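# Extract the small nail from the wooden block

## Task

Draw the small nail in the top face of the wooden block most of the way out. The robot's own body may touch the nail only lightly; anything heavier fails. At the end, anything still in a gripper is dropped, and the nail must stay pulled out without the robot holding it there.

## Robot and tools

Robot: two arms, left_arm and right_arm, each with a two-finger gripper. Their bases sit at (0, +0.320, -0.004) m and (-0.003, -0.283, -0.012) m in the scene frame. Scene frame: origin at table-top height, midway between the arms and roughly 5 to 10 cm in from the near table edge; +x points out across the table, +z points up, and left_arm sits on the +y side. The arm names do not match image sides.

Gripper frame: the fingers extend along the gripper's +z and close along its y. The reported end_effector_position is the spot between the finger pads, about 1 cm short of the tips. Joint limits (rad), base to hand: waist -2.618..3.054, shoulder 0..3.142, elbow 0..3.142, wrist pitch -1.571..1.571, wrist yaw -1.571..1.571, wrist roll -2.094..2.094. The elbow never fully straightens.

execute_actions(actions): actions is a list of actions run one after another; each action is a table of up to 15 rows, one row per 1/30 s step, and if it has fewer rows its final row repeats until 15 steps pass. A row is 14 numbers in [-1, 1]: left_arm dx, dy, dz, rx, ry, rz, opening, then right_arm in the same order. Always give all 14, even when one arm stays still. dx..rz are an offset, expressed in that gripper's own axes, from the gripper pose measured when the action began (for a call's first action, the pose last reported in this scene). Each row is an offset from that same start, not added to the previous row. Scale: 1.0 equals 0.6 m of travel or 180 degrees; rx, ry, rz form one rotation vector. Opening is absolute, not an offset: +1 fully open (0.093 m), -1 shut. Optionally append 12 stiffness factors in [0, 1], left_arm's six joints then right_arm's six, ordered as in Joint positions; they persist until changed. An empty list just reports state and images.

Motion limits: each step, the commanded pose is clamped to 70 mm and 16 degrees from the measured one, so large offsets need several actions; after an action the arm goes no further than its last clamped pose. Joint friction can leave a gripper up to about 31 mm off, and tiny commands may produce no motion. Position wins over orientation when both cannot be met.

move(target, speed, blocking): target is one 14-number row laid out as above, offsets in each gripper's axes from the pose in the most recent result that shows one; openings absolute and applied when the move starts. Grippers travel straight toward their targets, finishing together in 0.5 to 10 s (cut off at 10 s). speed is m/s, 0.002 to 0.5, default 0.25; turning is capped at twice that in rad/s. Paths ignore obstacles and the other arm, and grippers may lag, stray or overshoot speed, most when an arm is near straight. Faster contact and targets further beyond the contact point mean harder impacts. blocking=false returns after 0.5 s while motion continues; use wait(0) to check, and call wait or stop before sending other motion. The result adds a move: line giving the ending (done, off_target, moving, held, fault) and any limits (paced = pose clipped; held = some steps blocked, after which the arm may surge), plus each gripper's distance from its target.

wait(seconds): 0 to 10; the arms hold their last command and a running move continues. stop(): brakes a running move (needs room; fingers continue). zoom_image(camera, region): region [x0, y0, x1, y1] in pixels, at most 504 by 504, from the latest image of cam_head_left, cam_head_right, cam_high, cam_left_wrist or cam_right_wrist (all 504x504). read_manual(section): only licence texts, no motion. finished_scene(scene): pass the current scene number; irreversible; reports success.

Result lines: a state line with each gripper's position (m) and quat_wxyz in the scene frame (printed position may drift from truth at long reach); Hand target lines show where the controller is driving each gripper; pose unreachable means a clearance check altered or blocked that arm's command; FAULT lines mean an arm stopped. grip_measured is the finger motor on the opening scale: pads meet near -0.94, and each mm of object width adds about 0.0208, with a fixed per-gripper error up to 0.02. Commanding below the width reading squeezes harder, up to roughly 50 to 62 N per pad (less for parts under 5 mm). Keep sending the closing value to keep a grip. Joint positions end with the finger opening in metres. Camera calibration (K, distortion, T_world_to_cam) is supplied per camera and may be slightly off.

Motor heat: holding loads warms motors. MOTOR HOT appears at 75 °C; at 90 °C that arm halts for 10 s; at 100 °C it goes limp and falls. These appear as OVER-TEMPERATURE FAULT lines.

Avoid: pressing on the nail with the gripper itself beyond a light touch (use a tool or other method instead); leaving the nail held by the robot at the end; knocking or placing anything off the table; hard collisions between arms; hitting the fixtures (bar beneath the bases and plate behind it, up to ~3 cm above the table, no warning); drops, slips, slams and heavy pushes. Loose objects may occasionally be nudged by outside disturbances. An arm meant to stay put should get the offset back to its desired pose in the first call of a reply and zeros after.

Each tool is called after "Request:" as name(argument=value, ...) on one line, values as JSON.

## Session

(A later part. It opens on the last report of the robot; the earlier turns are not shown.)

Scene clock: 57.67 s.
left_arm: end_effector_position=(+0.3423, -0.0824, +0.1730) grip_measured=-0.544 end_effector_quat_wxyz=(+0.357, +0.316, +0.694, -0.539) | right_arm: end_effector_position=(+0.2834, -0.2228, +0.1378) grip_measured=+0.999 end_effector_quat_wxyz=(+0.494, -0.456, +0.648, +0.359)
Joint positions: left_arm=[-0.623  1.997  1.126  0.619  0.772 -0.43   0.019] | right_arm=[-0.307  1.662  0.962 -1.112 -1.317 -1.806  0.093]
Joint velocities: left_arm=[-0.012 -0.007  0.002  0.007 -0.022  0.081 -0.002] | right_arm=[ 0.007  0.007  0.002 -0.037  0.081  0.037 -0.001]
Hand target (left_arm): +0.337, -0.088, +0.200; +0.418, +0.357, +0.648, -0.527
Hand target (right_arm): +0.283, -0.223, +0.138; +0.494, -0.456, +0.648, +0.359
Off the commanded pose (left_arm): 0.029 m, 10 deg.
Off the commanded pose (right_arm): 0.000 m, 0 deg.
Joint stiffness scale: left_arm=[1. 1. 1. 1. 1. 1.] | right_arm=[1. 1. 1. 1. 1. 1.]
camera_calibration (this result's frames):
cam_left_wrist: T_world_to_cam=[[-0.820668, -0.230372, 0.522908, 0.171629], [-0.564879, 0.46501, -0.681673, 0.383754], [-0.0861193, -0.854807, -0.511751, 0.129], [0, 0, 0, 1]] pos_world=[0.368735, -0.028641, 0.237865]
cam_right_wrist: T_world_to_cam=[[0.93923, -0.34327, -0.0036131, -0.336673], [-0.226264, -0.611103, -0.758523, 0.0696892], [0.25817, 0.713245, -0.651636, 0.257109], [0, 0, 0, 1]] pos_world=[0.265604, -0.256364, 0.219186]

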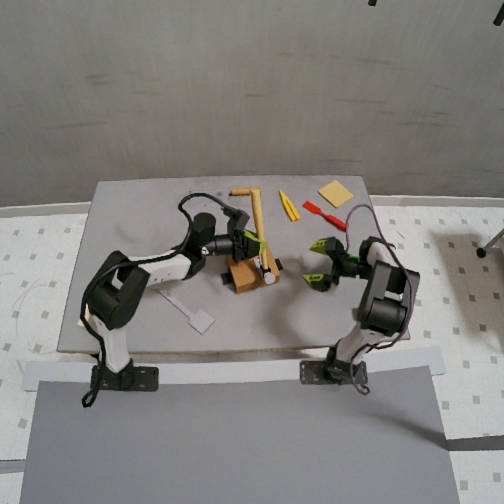

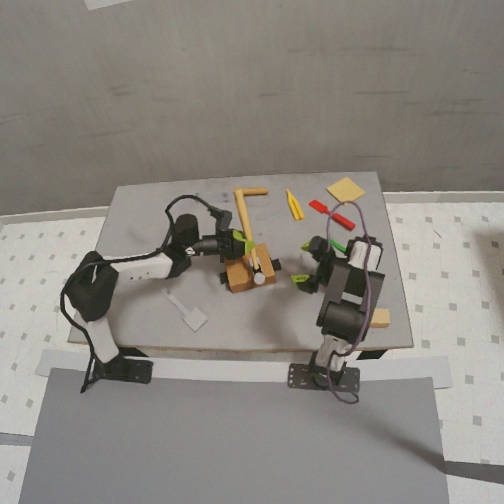

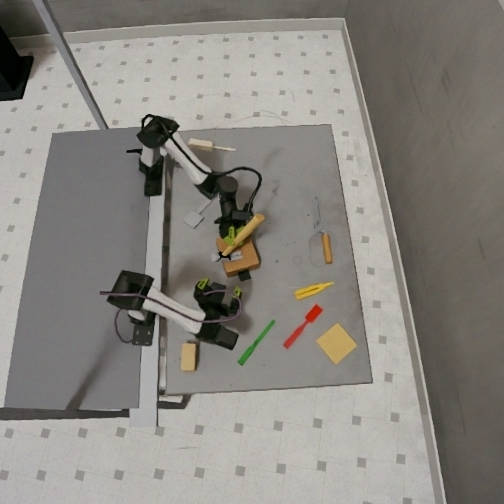

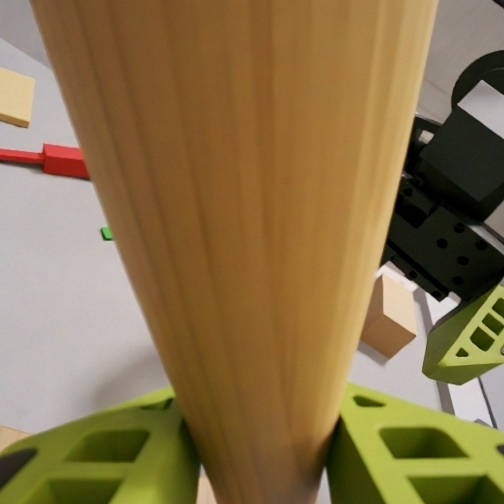

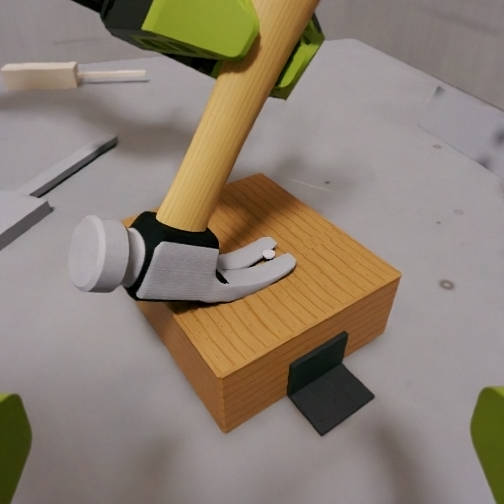

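Request:
execute_actions(actions=[[[-0.0345,-0.0305,0.0004,0.0078,-0.0209,0.044,-0.8,0,0,0,0,0,0,1],[-0.036,-0.027,0.0004,0.0082,-0.0209,0.037,-0.8,0,0,0,0,0,0,1],[-0.0378,-0.0238,0.0005,0.0087,-0.0209,0.030,-0.8,0,0,0,0,0,0,1],[-0.0395,-0.0205,0.0005,0.0092,-0.0209,0.024,-0.8,0,0,0,0,0,0,1],[-0.0412,-0.0173,0.0006,0.0097,-0.0209,0.018,-0.8,0,0,0,0,0,0,1],[-0.0429,-0.0141,0.0006,0.0102,-0.0209,0.013,-0.8,0,0,0,0,0,0,1],[-0.0445,-0.011,0.0007,0.0107,-0.0209,0.009,-0.8,0,0,0,0,0,0,1],[-0.0462,-0.0078,0.0007,0.0111,-0.0209,0.006,-0.8,0,0,0,0,0,0,1],[-0.0478,-0.0047,0.0008,0.0115,-0.0209,0.005,-0.8,0,0,0,0,0,0,1],[-0.0495,-0.0016,0.0008,0.012,-0.0209,0.005,-0.8,0,0,0,0,0,0,1],[-0.0512,0.0016,0.0009,0.012,-0.0209,0.005,-0.8,0,0,0,0,0,0,1],[-0.0528,0.0047,0.0009,0.012,-0.0209,0.005,-0.8,0,0,0,0,0,0,1]]])

Request:
wait(seconds=0.3)

Request:
zoom_image(camera="cam_right_wrist", region=[170, 180, 350, 330])

Scene clock: 59.83 s.
left_arm: end_effector_position=(+0.3460, -0.0831, +0.1733) grip_measured=-0.544 end_effector_quat_wxyz=(+0.339, +0.304, +0.697, -0.554) | right_arm: end_effector_position=(+0.2834, -0.2228, +0.1378) grip_measured=+0.999 end_effector_quat_wxyz=(+0.494, -0.456, +0.648, +0.359)
Joint positions: left_arm=[-0.613  2.018  1.151  0.621  0.802 -0.48   0.019] | right_arm=[-0.307  1.662  0.962 -1.112 -1.317 -1.806  0.093]
Joint velocities: left_arm=[ 0.002  0.002  0.012  0.007  0.066  0.007 -0.   ] | right_arm=[ 0.002 -0.012  0.017  0.007 -0.037 -0.007 -0.   ]
Hand target (left_arm): +0.360, -0.082, +0.198; +0.378, +0.312, +0.670, -0.558
Hand target (right_arm): +0.283, -0.223, +0.138; +0.494, -0.456, +0.648, +0.359
Off the commanded pose (left_arm): 0.029 m, 6 deg.
Off the commanded pose (right_arm): 0.000 m, 0 deg.
Joint stiffness scale: left_arm=[1. 1. 1. 1. 1. 1.] | right_arm=[1. 1. 1. 1. 1. 1.]
camera_calibration (this result's frames):
cam_left_wrist: T_world_to_cam=[[-0.796357, -0.212615, 0.566225, 0.159883], [-0.592607, 0.461528, -0.660158, 0.392031], [-0.120969, -0.86127, -0.493538, 0.137239], [0, 0, 0, 1]] pos_world=[0.376246, -0.0287397, 0.236006]
cam_right_wrist: T_world_to_cam=[[0.93923, -0.34327, -0.0036131, -0.336673], [-0.226264, -0.611103, -0.758523, 0.0696892], [0.25817, 0.713245, -0.651636, 0.257109], [0, 0, 0, 1]] pos_world=[0.265604, -0.256364, 0.219186]

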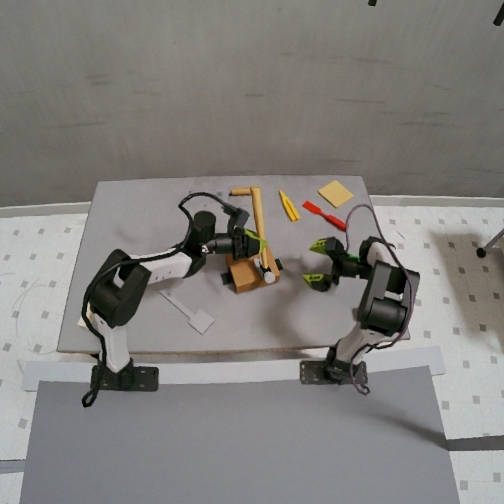

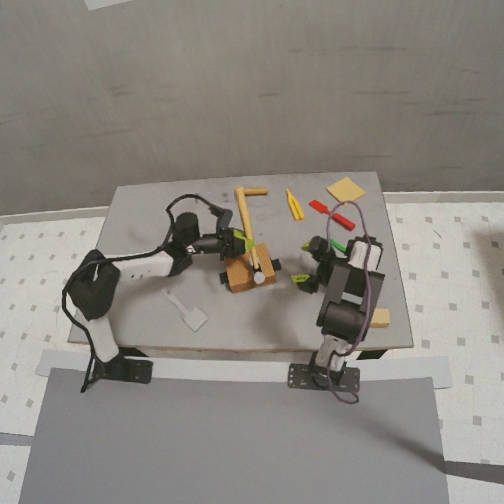

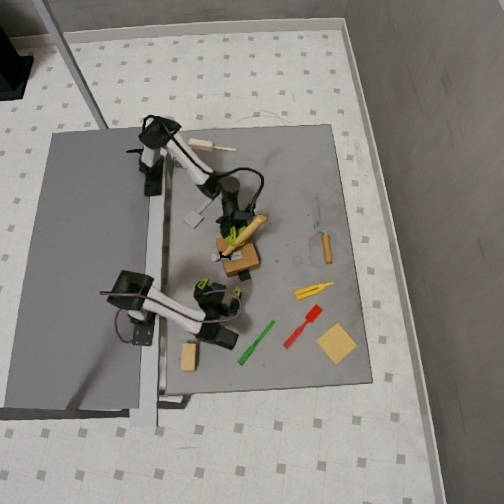

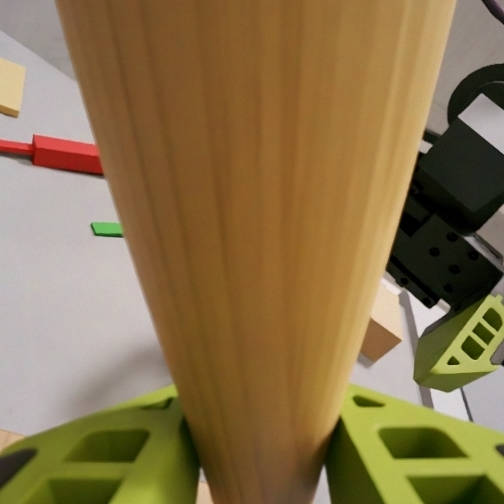

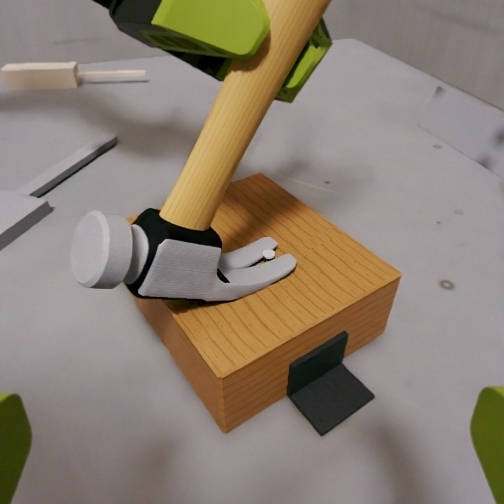

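Scene clock: 60.13 s.
left_arm: end_effector_position=(+0.3459, -0.0829, +0.1733) grip_measured=-0.544 end_effector_quat_wxyz=(+0.338, +0.305, +0.696, -0.555) | right_arm: end_effector_position=(+0.2834, -0.2228, +0.1378) grip_measured=+0.999 end_effector_quat_wxyz=(+0.494, -0.456, +0.648, +0.359)
Joint positions: left_arm=[-0.611  2.02   1.152  0.621  0.808 -0.481  0.019] | right_arm=[-0.307  1.662  0.962 -1.112 -1.317 -1.806  0.093]
Joint velocities: left_arm=[-0.022 -0.007  0.007  0.007 -0.037  0.022 -0.   ] | right_arm=[-0.022 -0.007 -0.007 -0.051  0.037  0.007  0.   ]
Hand target (left_arm): +0.360, -0.082, +0.198; +0.378, +0.312, +0.670, -0.558
Hand target (right_arm): +0.283, -0.223, +0.138; +0.494, -0.456, +0.648, +0.359
Off the commanded pose (left_arm): 0.029 m, 6 deg.
Off the commanded pose (right_arm): 0.000 m, 0 deg.
Joint stiffness scale: left_arm=[1. 1. 1. 1. 1. 1.] | right_arm=[1. 1. 1. 1. 1. 1.]
wait: 0.30 s; at rest by 0.17 s
camera_calibration (this result's frames):
cam_left_wrist: T_world_to_cam=[[-0.796372, -0.208545, 0.567715, 0.159933], [-0.591646, 0.463379, -0.659723, 0.391647], [-0.125485, -0.861272, -0.492407, 0.138741], [0, 0, 0, 1]] pos_world=[0.376492, -0.028634, 0.235899]
cam_right_wrist: T_world_to_cam=[[0.93923, -0.34327, -0.0036131, -0.336673], [-0.226264, -0.611103, -0.758523, 0.0696892], [0.25817, 0.713245, -0.651636, 0.257109], [0, 0, 0, 1]] pos_world=[0.265604, -0.256364, 0.219186]

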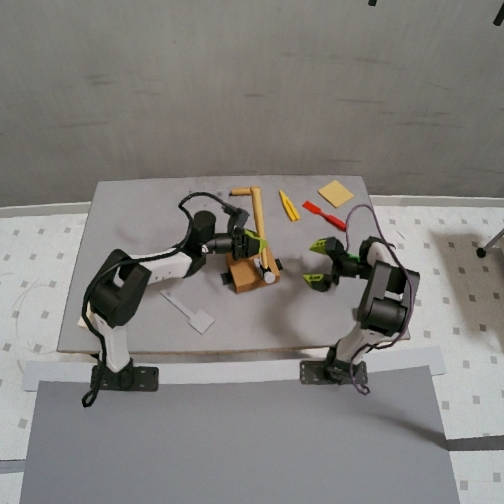

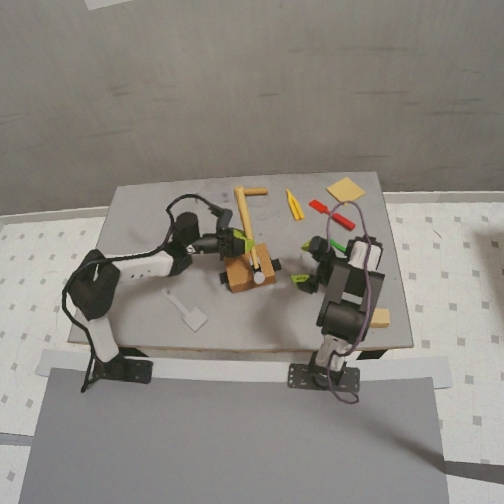

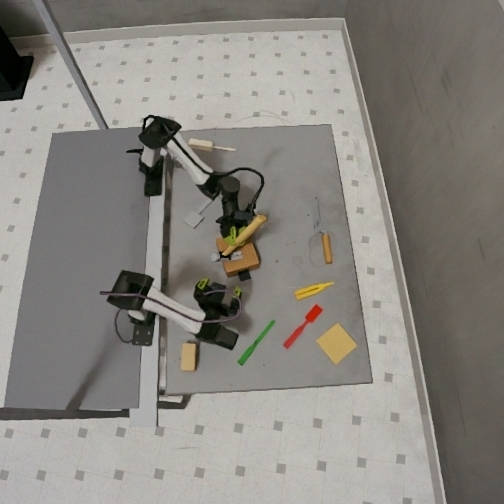

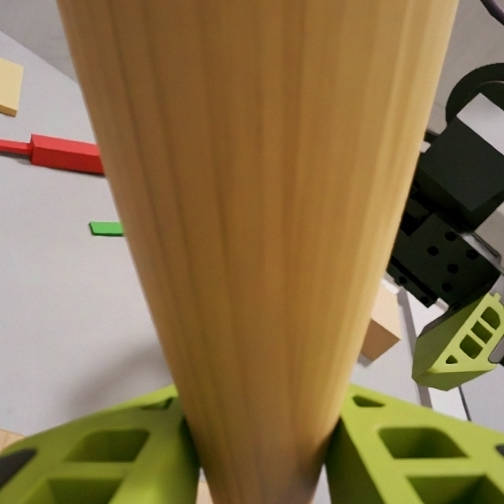

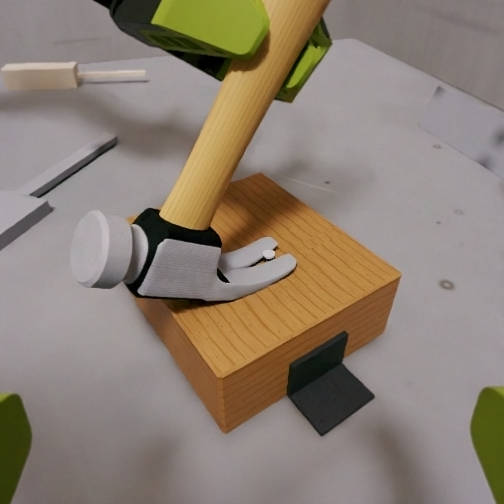

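Region (170, 180, 350, 330) of cam_right_wrist's 504x504 image, scaled by 2.800, with more detail than that image has.

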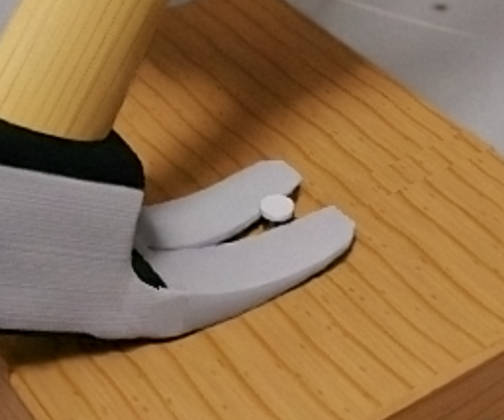

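Request:
execute_actions(actions=[[[-0.0484,-0.0044,-0.0023,0.0045,-0.0214,0.0216,-0.8,0,0,0,0,0,0,1],[-0.0498,-0.0045,0.0001,0.005,-0.0214,0.0216,-0.8,0,0,0,0,0,0,1],[-0.0511,-0.0047,0.0026,0.0055,-0.0214,0.0216,-0.8,0,0,0,0,0,0,1],[-0.0525,-0.0048,0.005,0.006,-0.0214,0.0216,-0.8,0,0,0,0,0,0,1],[-0.0539,-0.005,0.0075,0.0065,-0.0214,0.0216,-0.8,0,0,0,0,0,0,1],[-0.0553,-0.0052,0.01,0.007,-0.0214,0.0216,-0.8,0,0,0,0,0,0,1],[-0.0567,-0.0053,0.0124,0.0075,-0.0214,0.0216,-0.8,0,0,0,0,0,0,1],[-0.058,-0.0055,0.0149,0.008,-0.0214,0.0216,-0.8,0,0,0,0,0,0,1],[-0.0594,-0.0056,0.0173,0.0085,-0.0214,0.0216,-0.8,0,0,0,0,0,0,1],[-0.0608,-0.0058,0.0198,0.009,-0.0214,0.0216,-0.8,0,0,0,0,0,0,1]]])

Request:
zoom_image(camera="cam_right_wrist", region=[170, 180, 350, 330])

Scene clock: 61.53 s.
left_arm: end_effector_position=(+0.3529, -0.0886, +0.1735) grip_measured=-0.544 end_effector_quat_wxyz=(+0.324, +0.294, +0.703, -0.561) | right_arm: end_effector_position=(+0.2834, -0.2228, +0.1378) grip_measured=+0.999 end_effector_quat_wxyz=(+0.494, -0.456, +0.648, +0.359)
Joint positions: left_arm=[-0.611  2.048  1.204  0.586  0.813 -0.513  0.019] | right_arm=[-0.307  1.662  0.962 -1.112 -1.317 -1.806  0.093]
Joint velocities: left_arm=[-0.012 -0.007  0.012 -0.022 -0.051 -0.022  0.001] | right_arm=[ 0.002  0.012  0.002 -0.022 -0.007 -0.007  0.   ]
Hand target (left_arm): +0.363, -0.095, +0.204; +0.375, +0.315, +0.666, -0.562
Hand target (right_arm): +0.283, -0.223, +0.138; +0.494, -0.456, +0.648, +0.359
Off the commanded pose (left_arm): 0.033 m, 8 deg.
Off the commanded pose (right_arm): 0.000 m, 0 deg.
Joint stiffness scale: left_arm=[1. 1. 1. 1. 1. 1.] | right_arm=[1. 1. 1. 1. 1. 1.]
camera_calibration (this result's frames):
cam_left_wrist: T_world_to_cam=[[-0.772689, -0.210004, 0.599041, 0.150301], [-0.618101, 0.463842, -0.634667, 0.403539], [-0.144578, -0.860668, -0.488209, 0.140882], [0, 0, 0, 1]] pos_world=[0.385933, -0.0343618, 0.234857]
cam_right_wrist: T_world_to_cam=[[0.93923, -0.34327, -0.0036131, -0.336673], [-0.226264, -0.611103, -0.758523, 0.0696892], [0.25817, 0.713245, -0.651636, 0.257109], [0, 0, 0, 1]] pos_world=[0.265604, -0.256364, 0.219186]

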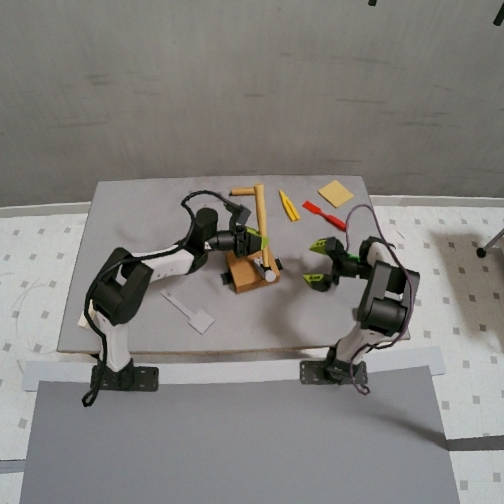

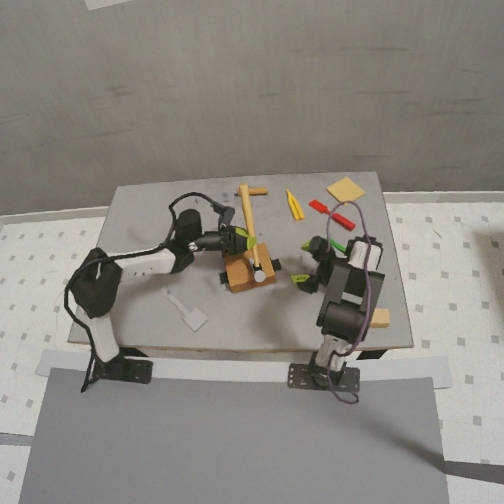

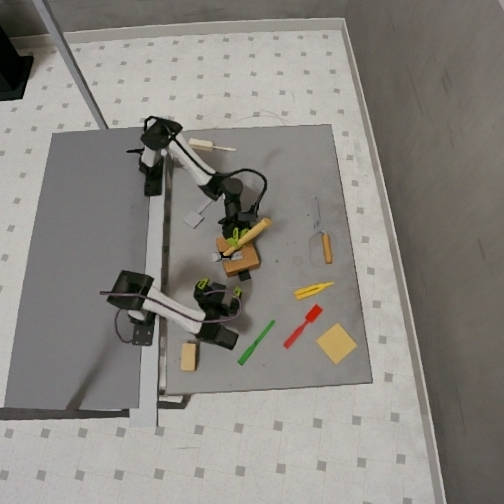

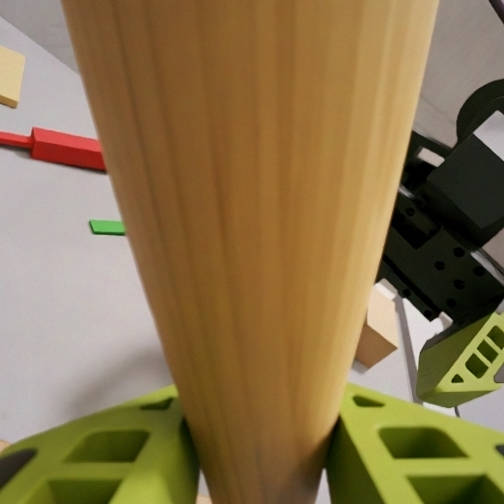

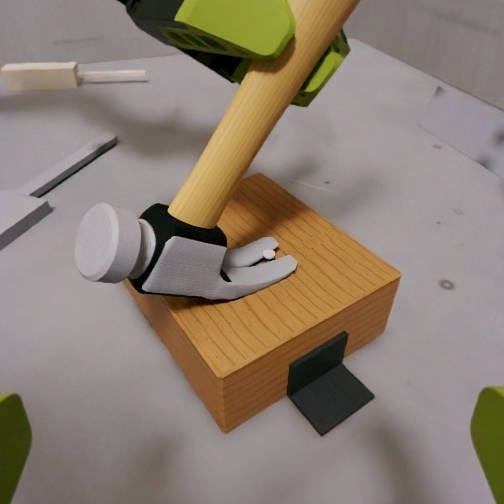

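Region (170, 180, 350, 330) of cam_right_wrist's 504x504 image, scaled by 2.800, with more detail than that image has.

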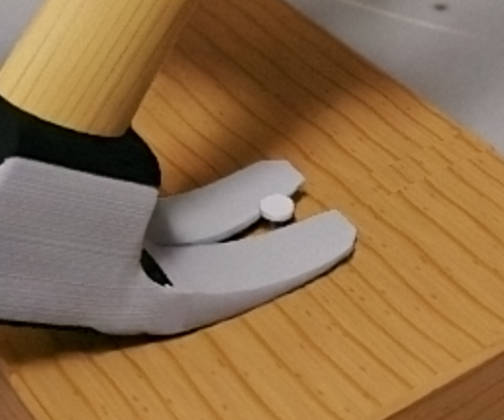

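Request:
execute_actions(actions=[[[-0.0533,-0.017,0.0043,0.007,-0.0242,0.0363,-0.8,0,0,0,0,0,0,1],[-0.0557,-0.0146,0.0042,0.0056,-0.0253,0.0383,-0.8,0,0,0,0,0,0,1],[-0.0582,-0.0121,0.0041,0.0041,-0.0263,0.0402,-0.8,0,0,0,0,0,0,1],[-0.0606,-0.0097,0.004,0.0027,-0.0274,0.0422,-0.8,0,0,0,0,0,0,1],[-0.0631,-0.0073,0.0038,0.0012,-0.0285,0.0442,-0.8,0,0,0,0,0,0,1],[-0.0656,-0.0049,0.0037,-0.0003,-0.0296,0.0462,-0.8,0,0,0,0,0,0,1],[-0.068,-0.0024,0.0036,-0.0017,-0.0306,0.0481,-0.8,0,0,0,0,0,0,1],[-0.0705,0,0.0035,-0.0032,-0.0317,0.0501,-0.8,0,0,0,0,0,0,1],[-0.0729,0.0024,0.0034,-0.0046,-0.0328,0.0521,-0.8,0,0,0,0,0,0,1],[-0.0754,0.0048,0.0032,-0.0061,-0.0339,0.0541,-0.8,0,0,0,0,0,0,1],[-0.0778,0.0073,0.0031,-0.0075,-0.0349,0.056,-0.8,0,0,0,0,0,0,1],[-0.0803,0.0097,0.003,-0.009,-0.036,0.058,-0.8,0,0,0,0,0,0,1]]])

Request:
zoom_image(camera="cam_right_wrist", region=[170, 180, 350, 330])

Scene clock: 63.60 s.
left_arm: end_effector_position=(+0.3553, -0.0887, +0.1737) grip_measured=-0.544 end_effector_quat_wxyz=(+0.321, +0.297, +0.707, -0.555) | right_arm: end_effector_position=(+0.2834, -0.2228, +0.1378) grip_measured=+0.999 end_effector_quat_wxyz=(+0.494, -0.456, +0.648, +0.359)
Joint positions: left_arm=[-0.609  2.048  1.225  0.542  0.813 -0.492  0.019] | right_arm=[-0.307  1.662  0.962 -1.112 -1.317 -1.806  0.093]
Joint velocities: left_arm=[-0.007 -0.007  0.037 -0.081 -0.007 -0.11  -0.   ] | right_arm=[-0.017  0.007  0.012 -0.037 -0.037 -0.081 -0.   ]
Hand target (left_arm): +0.383, -0.087, +0.209; +0.414, +0.319, +0.665, -0.534
Hand target (right_arm): +0.283, -0.223, +0.138; +0.494, -0.456, +0.648, +0.359
Off the commanded pose (left_arm): 0.047 m, 13 deg.
Off the commanded pose (right_arm): 0.000 m, 0 deg.
Joint stiffness scale: left_arm=[1. 1. 1. 1. 1. 1.] | right_arm=[1. 1. 1. 1. 1. 1.]
camera_calibration (this result's frames):
cam_left_wrist: T_world_to_cam=[[-0.773126, -0.218839, 0.595303, 0.152032], [-0.61741, 0.474533, -0.627395, 0.404629], [-0.145192, -0.852601, -0.501987, 0.144593], [0, 0, 0, 1]] pos_world=[0.388355, -0.0354592, 0.23594]
cam_right_wrist: T_world_to_cam=[[0.93923, -0.34327, -0.0036131, -0.336673], [-0.226264, -0.611103, -0.758523, 0.0696892], [0.25817, 0.713245, -0.651636, 0.257109], [0, 0, 0, 1]] pos_world=[0.265604, -0.256364, 0.219186]

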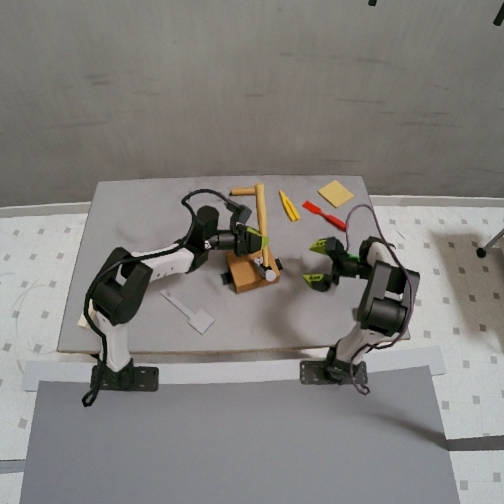

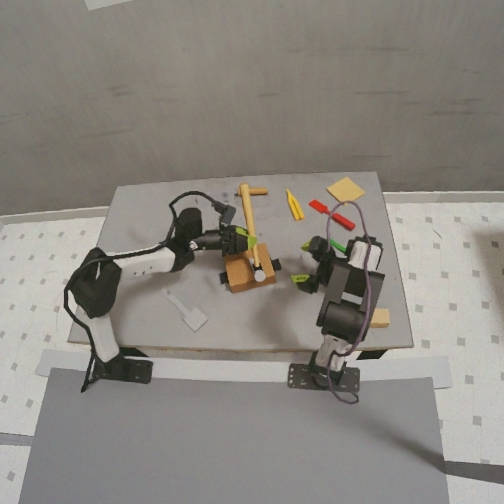

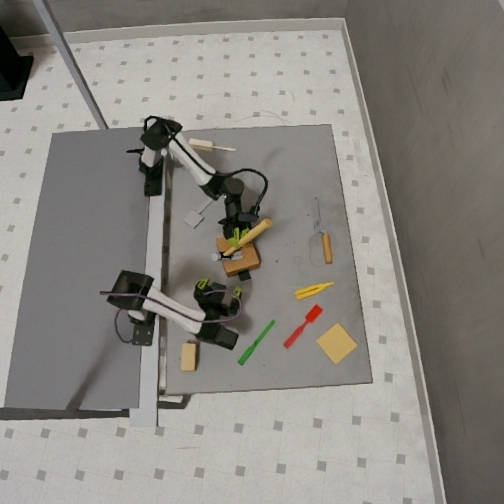

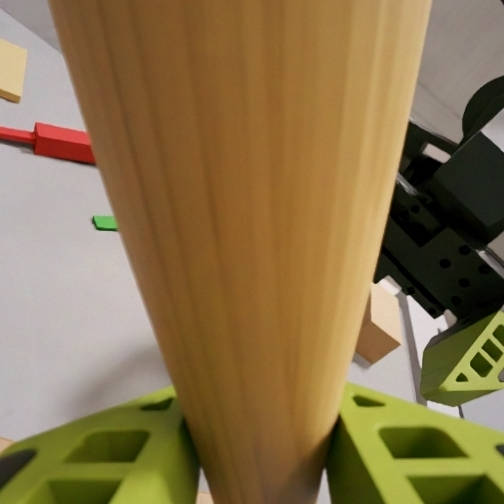

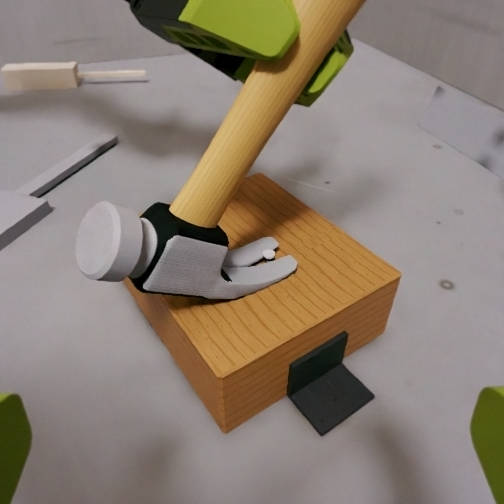

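Region (170, 180, 350, 330) of cam_right_wrist's 504x504 image, scaled by 2.800, with more detail than that image has.

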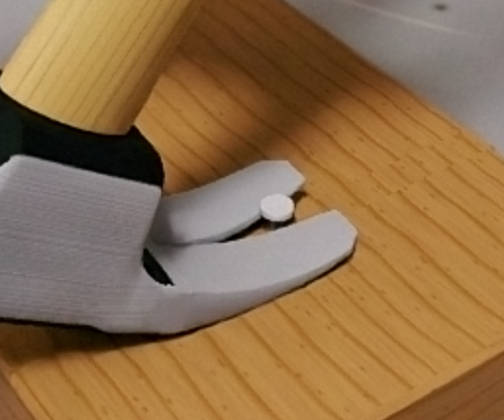

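Request:
execute_actions(actions=[[[-0.07,-0.0036,-0.0059,-0.006,-0.0367,0.0564,-0.8,0,0,0,0,0,0,1],[-0.0656,-0.0087,-0.0044,-0.0041,-0.0346,0.0579,-0.8,0,0,0,0,0,0,1],[-0.0613,-0.0138,-0.0029,-0.0023,-0.0326,0.0593,-0.8,0,0,0,0,0,0,1],[-0.057,-0.0189,-0.0014,-0.0004,-0.0305,0.0607,-0.8,0,0,0,0,0,0,1],[-0.0527,-0.024,0.0001,0.0014,-0.0285,0.0621,-0.8,0,0,0,0,0,0,1],[-0.0483,-0.0291,0.0016,0.0033,-0.0264,0.0636,-0.8,0,0,0,0,0,0,1],[-0.044,-0.0343,0.0032,0.0051,-0.0244,0.065,-0.8,0,0,0,0,0,0,1],[-0.0397,-0.0394,0.0047,0.0069,-0.0223,0.0664,-0.8,0,0,0,0,0,0,1],[-0.0353,-0.0445,0.0062,0.0088,-0.0203,0.0679,-0.8,0,0,0,0,0,0,1],[-0.031,-0.0496,0.0077,0.0106,-0.0182,0.0693,-0.8,0,0,0,0,0,0,1],[-0.0267,-0.0547,0.0092,0.0125,-0.0162,0.0707,-0.8,0,0,0,0,0,0,1],[-0.0224,-0.0598,0.0107,0.0143,-0.0141,0.0721,-0.8,0,0,0,0,0,0,1],[-0.018,-0.0649,0.0122,0.0162,-0.0121,0.0736,-0.8,0,0,0,0,0,0,1],[-0.0137,-0.07,0.0137,0.018,-0.01,0.075,-0.8,0,0,0,0,0,0,1]]])

Request:
wait(seconds=0.3)

Request:
zoom_image(camera="cam_right_wrist", region=[170, 180, 350, 330])

Scene clock: 65.40 s.
left_arm: end_effector_position=(+0.3468, -0.0865, +0.1733) grip_measured=-0.544 end_effector_quat_wxyz=(+0.333, +0.318, +0.702, -0.543) | right_arm: end_effector_position=(+0.2834, -0.2228, +0.1378) grip_measured=+0.999 end_effector_quat_wxyz=(+0.494, -0.456, +0.648, +0.359)
Joint positions: left_arm=[-0.616  2.019  1.194  0.529  0.808 -0.431  0.019] | right_arm=[-0.307  1.662  0.962 -1.112 -1.317 -1.806  0.093]
Joint velocities: left_arm=[-0.022 -0.081 -0.081  0.022 -0.037  0.125 -0.001] | right_arm=[-0.012 -0.012  0.002  0.007  0.007  0.022 -0.   ]
Hand target (left_arm): +0.327, -0.104, +0.202; +0.385, +0.377, +0.648, -0.539
Hand target (right_arm): +0.283, -0.223, +0.138; +0.494, -0.456, +0.648, +0.359
Off the commanded pose (left_arm): 0.040 m, 11 deg.
Off the commanded pose (right_arm): 0.000 m, 0 deg.
Joint stiffness scale: left_arm=[1. 1. 1. 1. 1. 1.] | right_arm=[1. 1. 1. 1. 1. 1.]
camera_calibration (this result's frames):
cam_left_wrist: T_world_to_cam=[[-0.804289, -0.218911, 0.552447, 0.164396], [-0.579728, 0.493245, -0.648556, 0.39035], [-0.130516, -0.841895, -0.52362, 0.144629], [0, 0, 0, 1]] pos_world=[0.377395, -0.0347878, 0.238074]
cam_right_wrist: T_world_to_cam=[[0.93923, -0.34327, -0.0036131, -0.336673], [-0.226264, -0.611103, -0.758523, 0.0696892], [0.25817, 0.713245, -0.651636, 0.257109], [0, 0, 0, 1]] pos_world=[0.265604, -0.256364, 0.219186]

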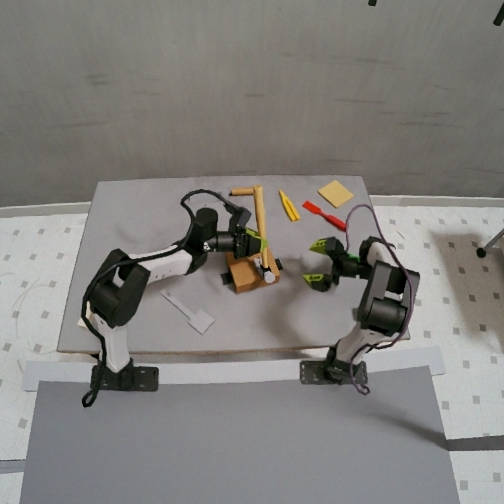

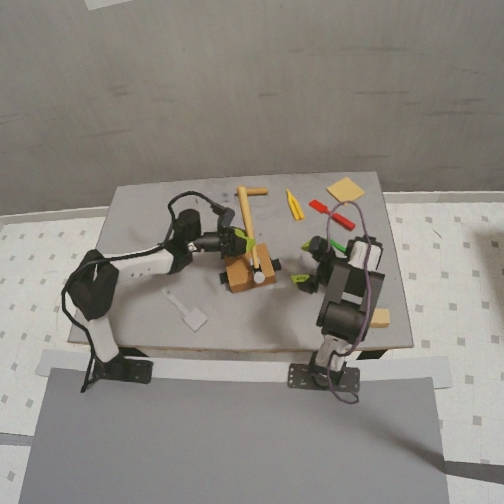

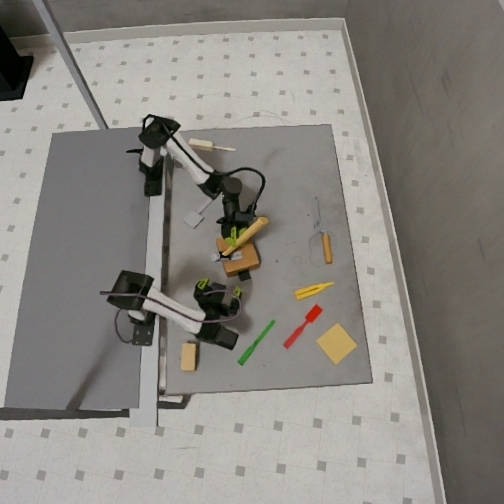

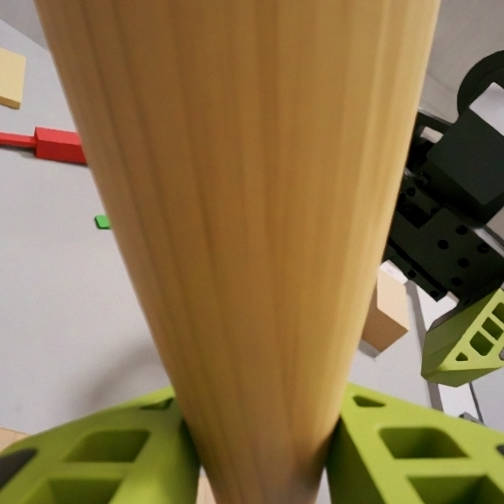

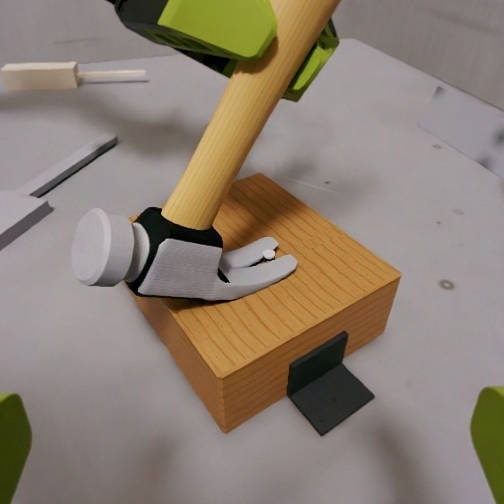

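Scene clock: 65.70 s.
left_arm: end_effector_position=(+0.3464, -0.0861, +0.1736) grip_measured=-0.544 end_effector_quat_wxyz=(+0.335, +0.320, +0.701, -0.542) | right_arm: end_effector_position=(+0.2834, -0.2228, +0.1378) grip_measured=+0.999 end_effector_quat_wxyz=(+0.494, -0.456, +0.648, +0.359)
Joint positions: left_arm=[-0.616  2.016  1.191  0.529  0.805 -0.423  0.019] | right_arm=[-0.307  1.662  0.962 -1.112 -1.317 -1.806  0.093]
Joint velocities: left_arm=[-0.007 -0.017  0.002 -0.022 -0.037  0.007 -0.   ] | right_arm=[-0.002  0.007 -0.007 -0.022 -0.066 -0.007  0.001]
Hand target (left_arm): +0.327, -0.104, +0.203; +0.385, +0.377, +0.648, -0.539
Hand target (right_arm): +0.283, -0.223, +0.138; +0.494, -0.456, +0.648, +0.359
Off the commanded pose (left_arm): 0.040 m, 11 deg.
Off the commanded pose (right_arm): 0.000 m, 0 deg.
Joint stiffness scale: left_arm=[1. 1. 1. 1. 1. 1.] | right_arm=[1. 1. 1. 1. 1. 1.]
wait: 0.30 s; at rest by 0.17 s
camera_calibration (this result's frames):
cam_left_wrist: T_world_to_cam=[[-0.808491, -0.219992, 0.545844, 0.166537], [-0.574844, 0.493913, -0.652383, 0.389142], [-0.12608, -0.841221, -0.525785, 0.143901], [0, 0, 0, 1]] pos_world=[0.376483, -0.0345126, 0.238627]
cam_right_wrist: T_world_to_cam=[[0.93923, -0.34327, -0.0036131, -0.336673], [-0.226264, -0.611103, -0.758523, 0.0696892], [0.25817, 0.713245, -0.651636, 0.257109], [0, 0, 0, 1]] pos_world=[0.265604, -0.256364, 0.219186]

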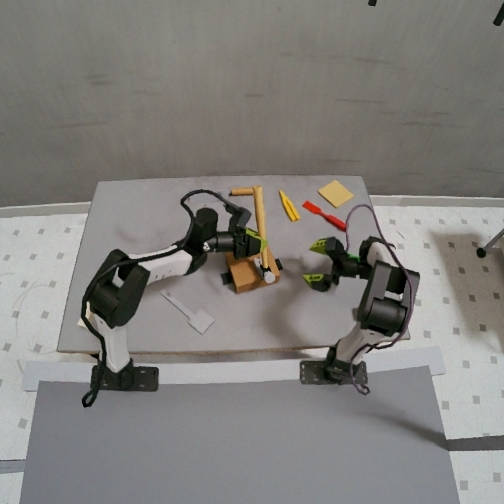

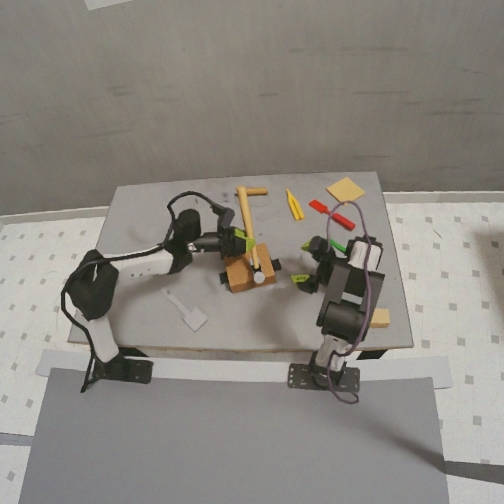

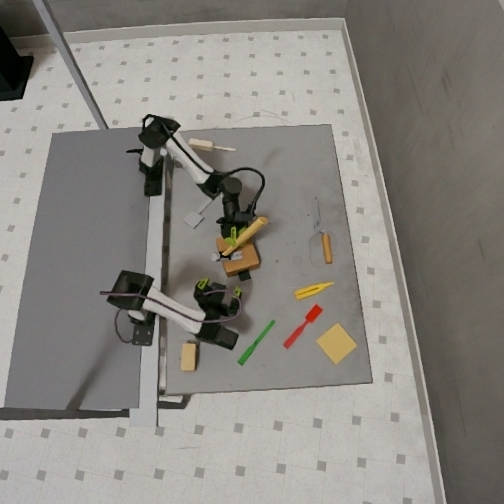

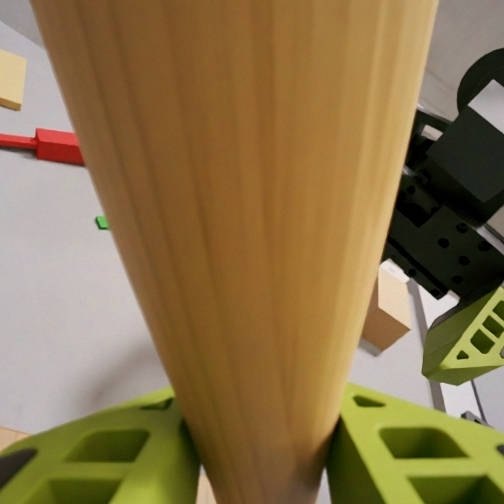

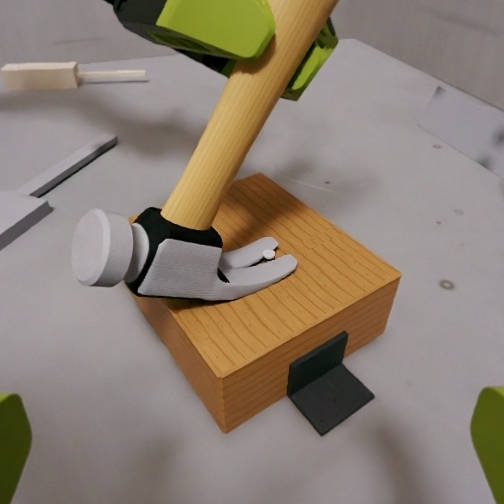

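Region (170, 180, 350, 330) of cam_right_wrist's 504x504 image, scaled by 2.800, with more detail than that image has.

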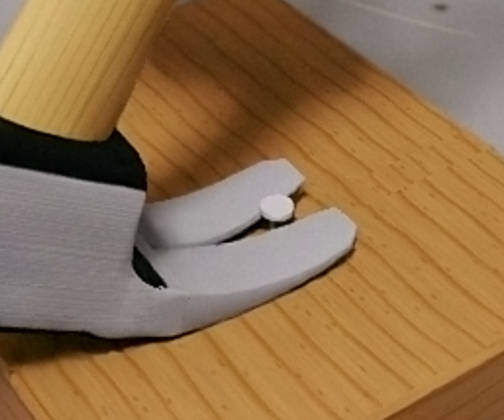

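Request:
execute_actions(actions=[[[-0.0218,-0.062,0.0171,0.019,-0.013,0.0565,-0.8,0,0,0,0,0,0,1],[-0.0195,-0.0648,0.0185,0.0191,-0.0125,0.0589,-0.8,0,0,0,0,0,0,1],[-0.0172,-0.0676,0.0198,0.0192,-0.0121,0.0613,-0.8,0,0,0,0,0,0,1],[-0.0149,-0.0704,0.0211,0.0193,-0.0116,0.0637,-0.8,0,0,0,0,0,0,1],[-0.0126,-0.0732,0.0225,0.0194,-0.0112,0.0661,-0.8,0,0,0,0,0,0,1],[-0.0103,-0.076,0.0238,0.0195,-0.0107,0.0686,-0.8,0,0,0,0,0,0,1],[-0.008,-0.0787,0.0251,0.0195,-0.0103,0.071,-0.8,0,0,0,0,0,0,1],[-0.0057,-0.0815,0.0265,0.0196,-0.0098,0.0734,-0.8,0,0,0,0,0,0,1],[-0.0034,-0.0843,0.0278,0.0197,-0.0094,0.0758,-0.8,0,0,0,0,0,0,1],[-0.0011,-0.0871,0.0291,0.0198,-0.0089,0.0782,-0.8,0,0,0,0,0,0,1],[0.0012,-0.0899,0.0305,0.0199,-0.0085,0.0806,-0.8,0,0,0,0,0,0,1],[0.0035,-0.0927,0.0318,0.02,-0.008,0.083,-0.8,0,0,0,0,0,0,1]]])

Request:
zoom_image(camera="cam_right_wrist", region=[170, 180, 350, 330])

Scene clock: 67.17 s.
left_arm: end_effector_position=(+0.3413, -0.0847, +0.1722) grip_measured=-0.545 end_effector_quat_wxyz=(+0.366, +0.327, +0.704, -0.513) | right_arm: end_effector_position=(+0.2834, -0.2228, +0.1378) grip_measured=+0.999 end_effector_quat_wxyz=(+0.494, -0.456, +0.648, +0.359)
Joint positions: left_arm=[-0.639  1.974  1.142  0.53   0.724 -0.362  0.019] | right_arm=[-0.307  1.662  0.962 -1.112 -1.317 -1.806  0.093]
Joint velocities: left_arm=[-0.027 -0.037 -0.037 -0.051 -0.081  0.066  0.   ] | right_arm=[ 0.002 -0.002 -0.017 -0.081 -0.007  0.037 -0.001]
Hand target (left_arm): +0.302, -0.113, +0.196; +0.400, +0.410, +0.634, -0.520
Hand target (right_arm): +0.283, -0.223, +0.138; +0.494, -0.456, +0.648, +0.359
Off the commanded pose (left_arm): 0.057 m, 13 deg.
Off the commanded pose (right_arm): 0.000 m, 0 deg.
Joint stiffness scale: left_arm=[1. 1. 1. 1. 1. 1.] | right_arm=[1. 1. 1. 1. 1. 1.]
camera_calibration (this result's frames):
cam_left_wrist: T_world_to_cam=[[-0.832338, -0.271602, 0.483161, 0.178019], [-0.551767, 0.488731, -0.675792, 0.380352], [-0.0525893, -0.82908, -0.556651, 0.124985], [0, 0, 0, 1]] pos_world=[0.364611, -0.0339174, 0.2406]
cam_right_wrist: T_world_to_cam=[[0.93923, -0.34327, -0.0036131, -0.336673], [-0.226264, -0.611103, -0.758523, 0.0696892], [0.25817, 0.713245, -0.651636, 0.257109], [0, 0, 0, 1]] pos_world=[0.265604, -0.256364, 0.219186]

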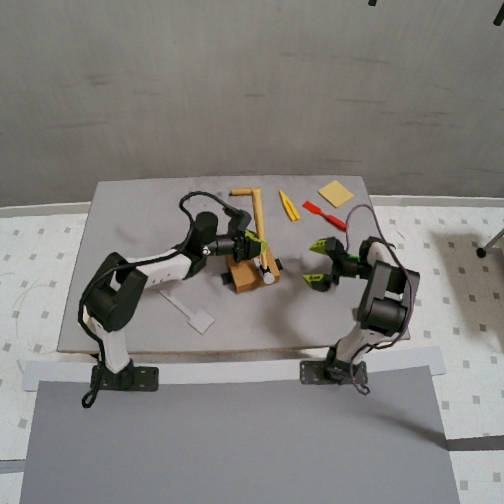

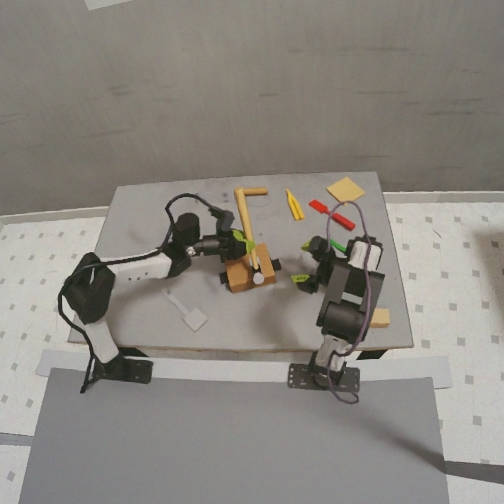

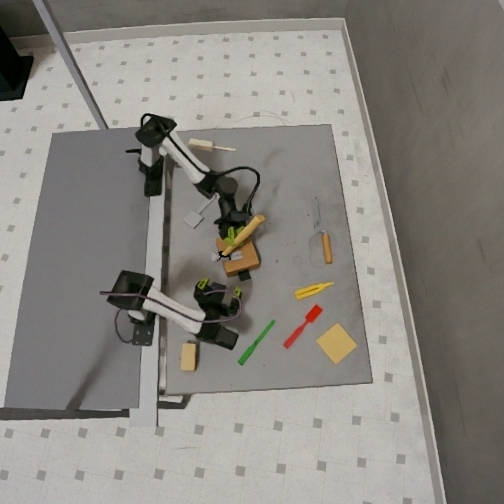

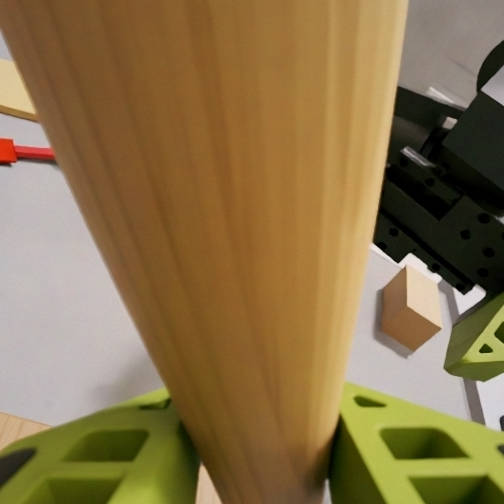

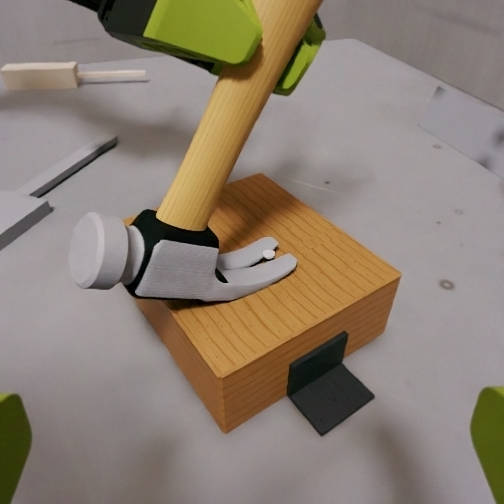

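Region (170, 180, 350, 330) of cam_right_wrist's 504x504 image, scaled by 2.800, with more detail than that image has.

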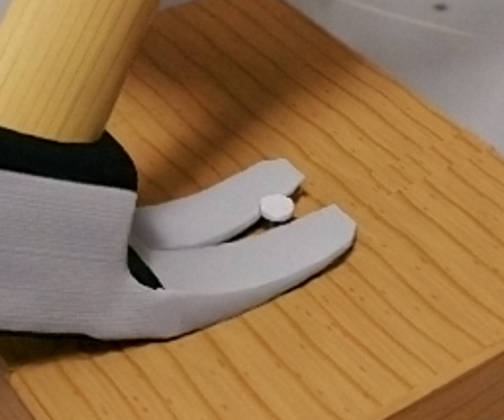

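Request:
move(target=[-0.0226,-0.0307,0.0036,0.014,-0.125,0.015,-0.8,-0.2873,0.09,0.1118,0.3039,-0.0005,0.0769,0.22], speed=0.3)

Scene clock: 74.97 s.
left_arm: end_effector_position=(+0.3423, -0.0864, +0.1728) grip_measured=-0.545 end_effector_quat_wxyz=(+0.471, +0.234, +0.635, -0.565) | right_arm: end_effector_position=(+0.2694, -0.1082, +0.2893) grip_measured=+0.222 end_effector_quat_wxyz=(+0.616, -0.099, +0.778, +0.069)
Joint positions: left_arm=[-0.692  2.111  0.965  1.213  0.521 -0.602  0.019] | right_arm=[ 0.952  0.89   0.823 -0.211  0.61   0.156  0.056]
Joint velocities: left_arm=[-0.002  0.017  0.012 -0.095 -0.037  0.022  0.   ] | right_arm=[-0.007 -0.007  0.002  0.007 -0.037 -0.007 -0.001]
Hand target (left_arm): +0.334, -0.093, +0.191; +0.499, +0.249, +0.601, -0.573
Hand target (right_arm): +0.270, -0.107, +0.286; +0.609, -0.099, +0.784, +0.065
Off the commanded pose (left_arm): 0.022 m, 5 deg.
Off the commanded pose (right_arm): 0.005 m, 2 deg.
Joint stiffness scale: left_arm=[1. 1. 1. 1. 1. 1.] | right_arm=[1. 1. 1. 1. 1. 1.]
move: off_target (left_arm); limits=paced
camera_calibration (this result's frames):
cam_left_wrist: T_world_to_cam=[[-0.824599, -0.261499, 0.501652, 0.173146], [-0.55335, 0.188427, -0.811356, 0.380125], [0.117644, -0.946633, -0.300077, 0.011201], [0, 0, 0, 1]] pos_world=[0.351801, -0.0157451, 0.224919]
cam_right_wrist: T_world_to_cam=[[0.221198, -0.974905, 0.025138, -0.16696], [-0.612936, -0.159027, -0.773964, 0.409016], [0.758539, 0.155791, -0.632731, 0.0771223], [0, 0, 0, 1]] pos_world=[0.229131, -0.10974, 0.369558]

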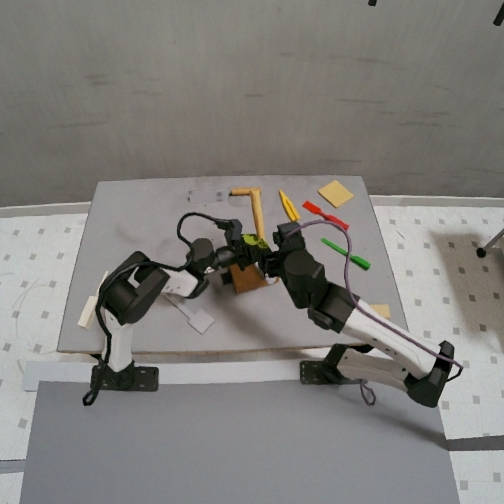

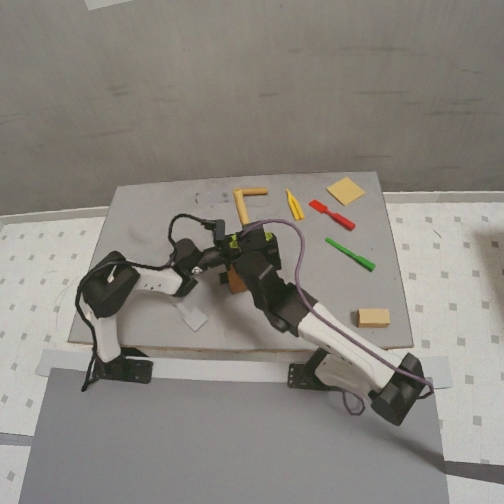

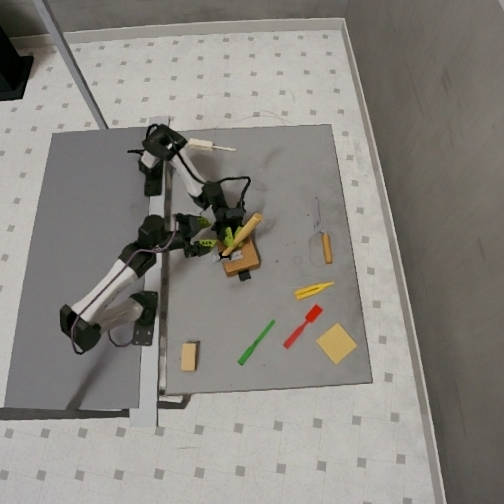

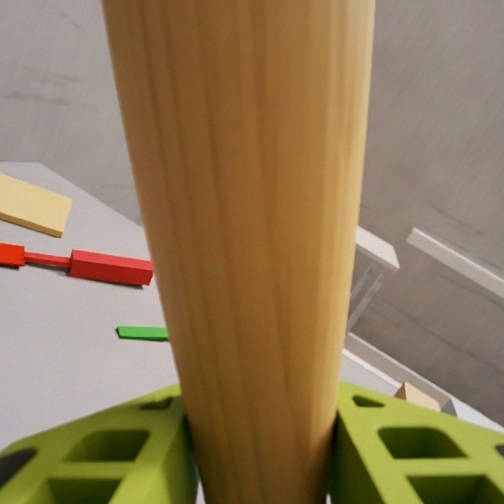

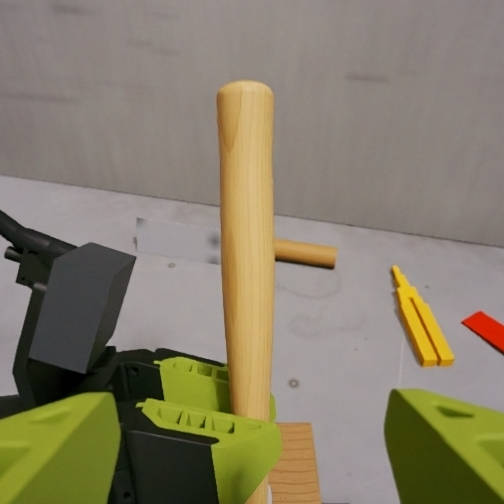

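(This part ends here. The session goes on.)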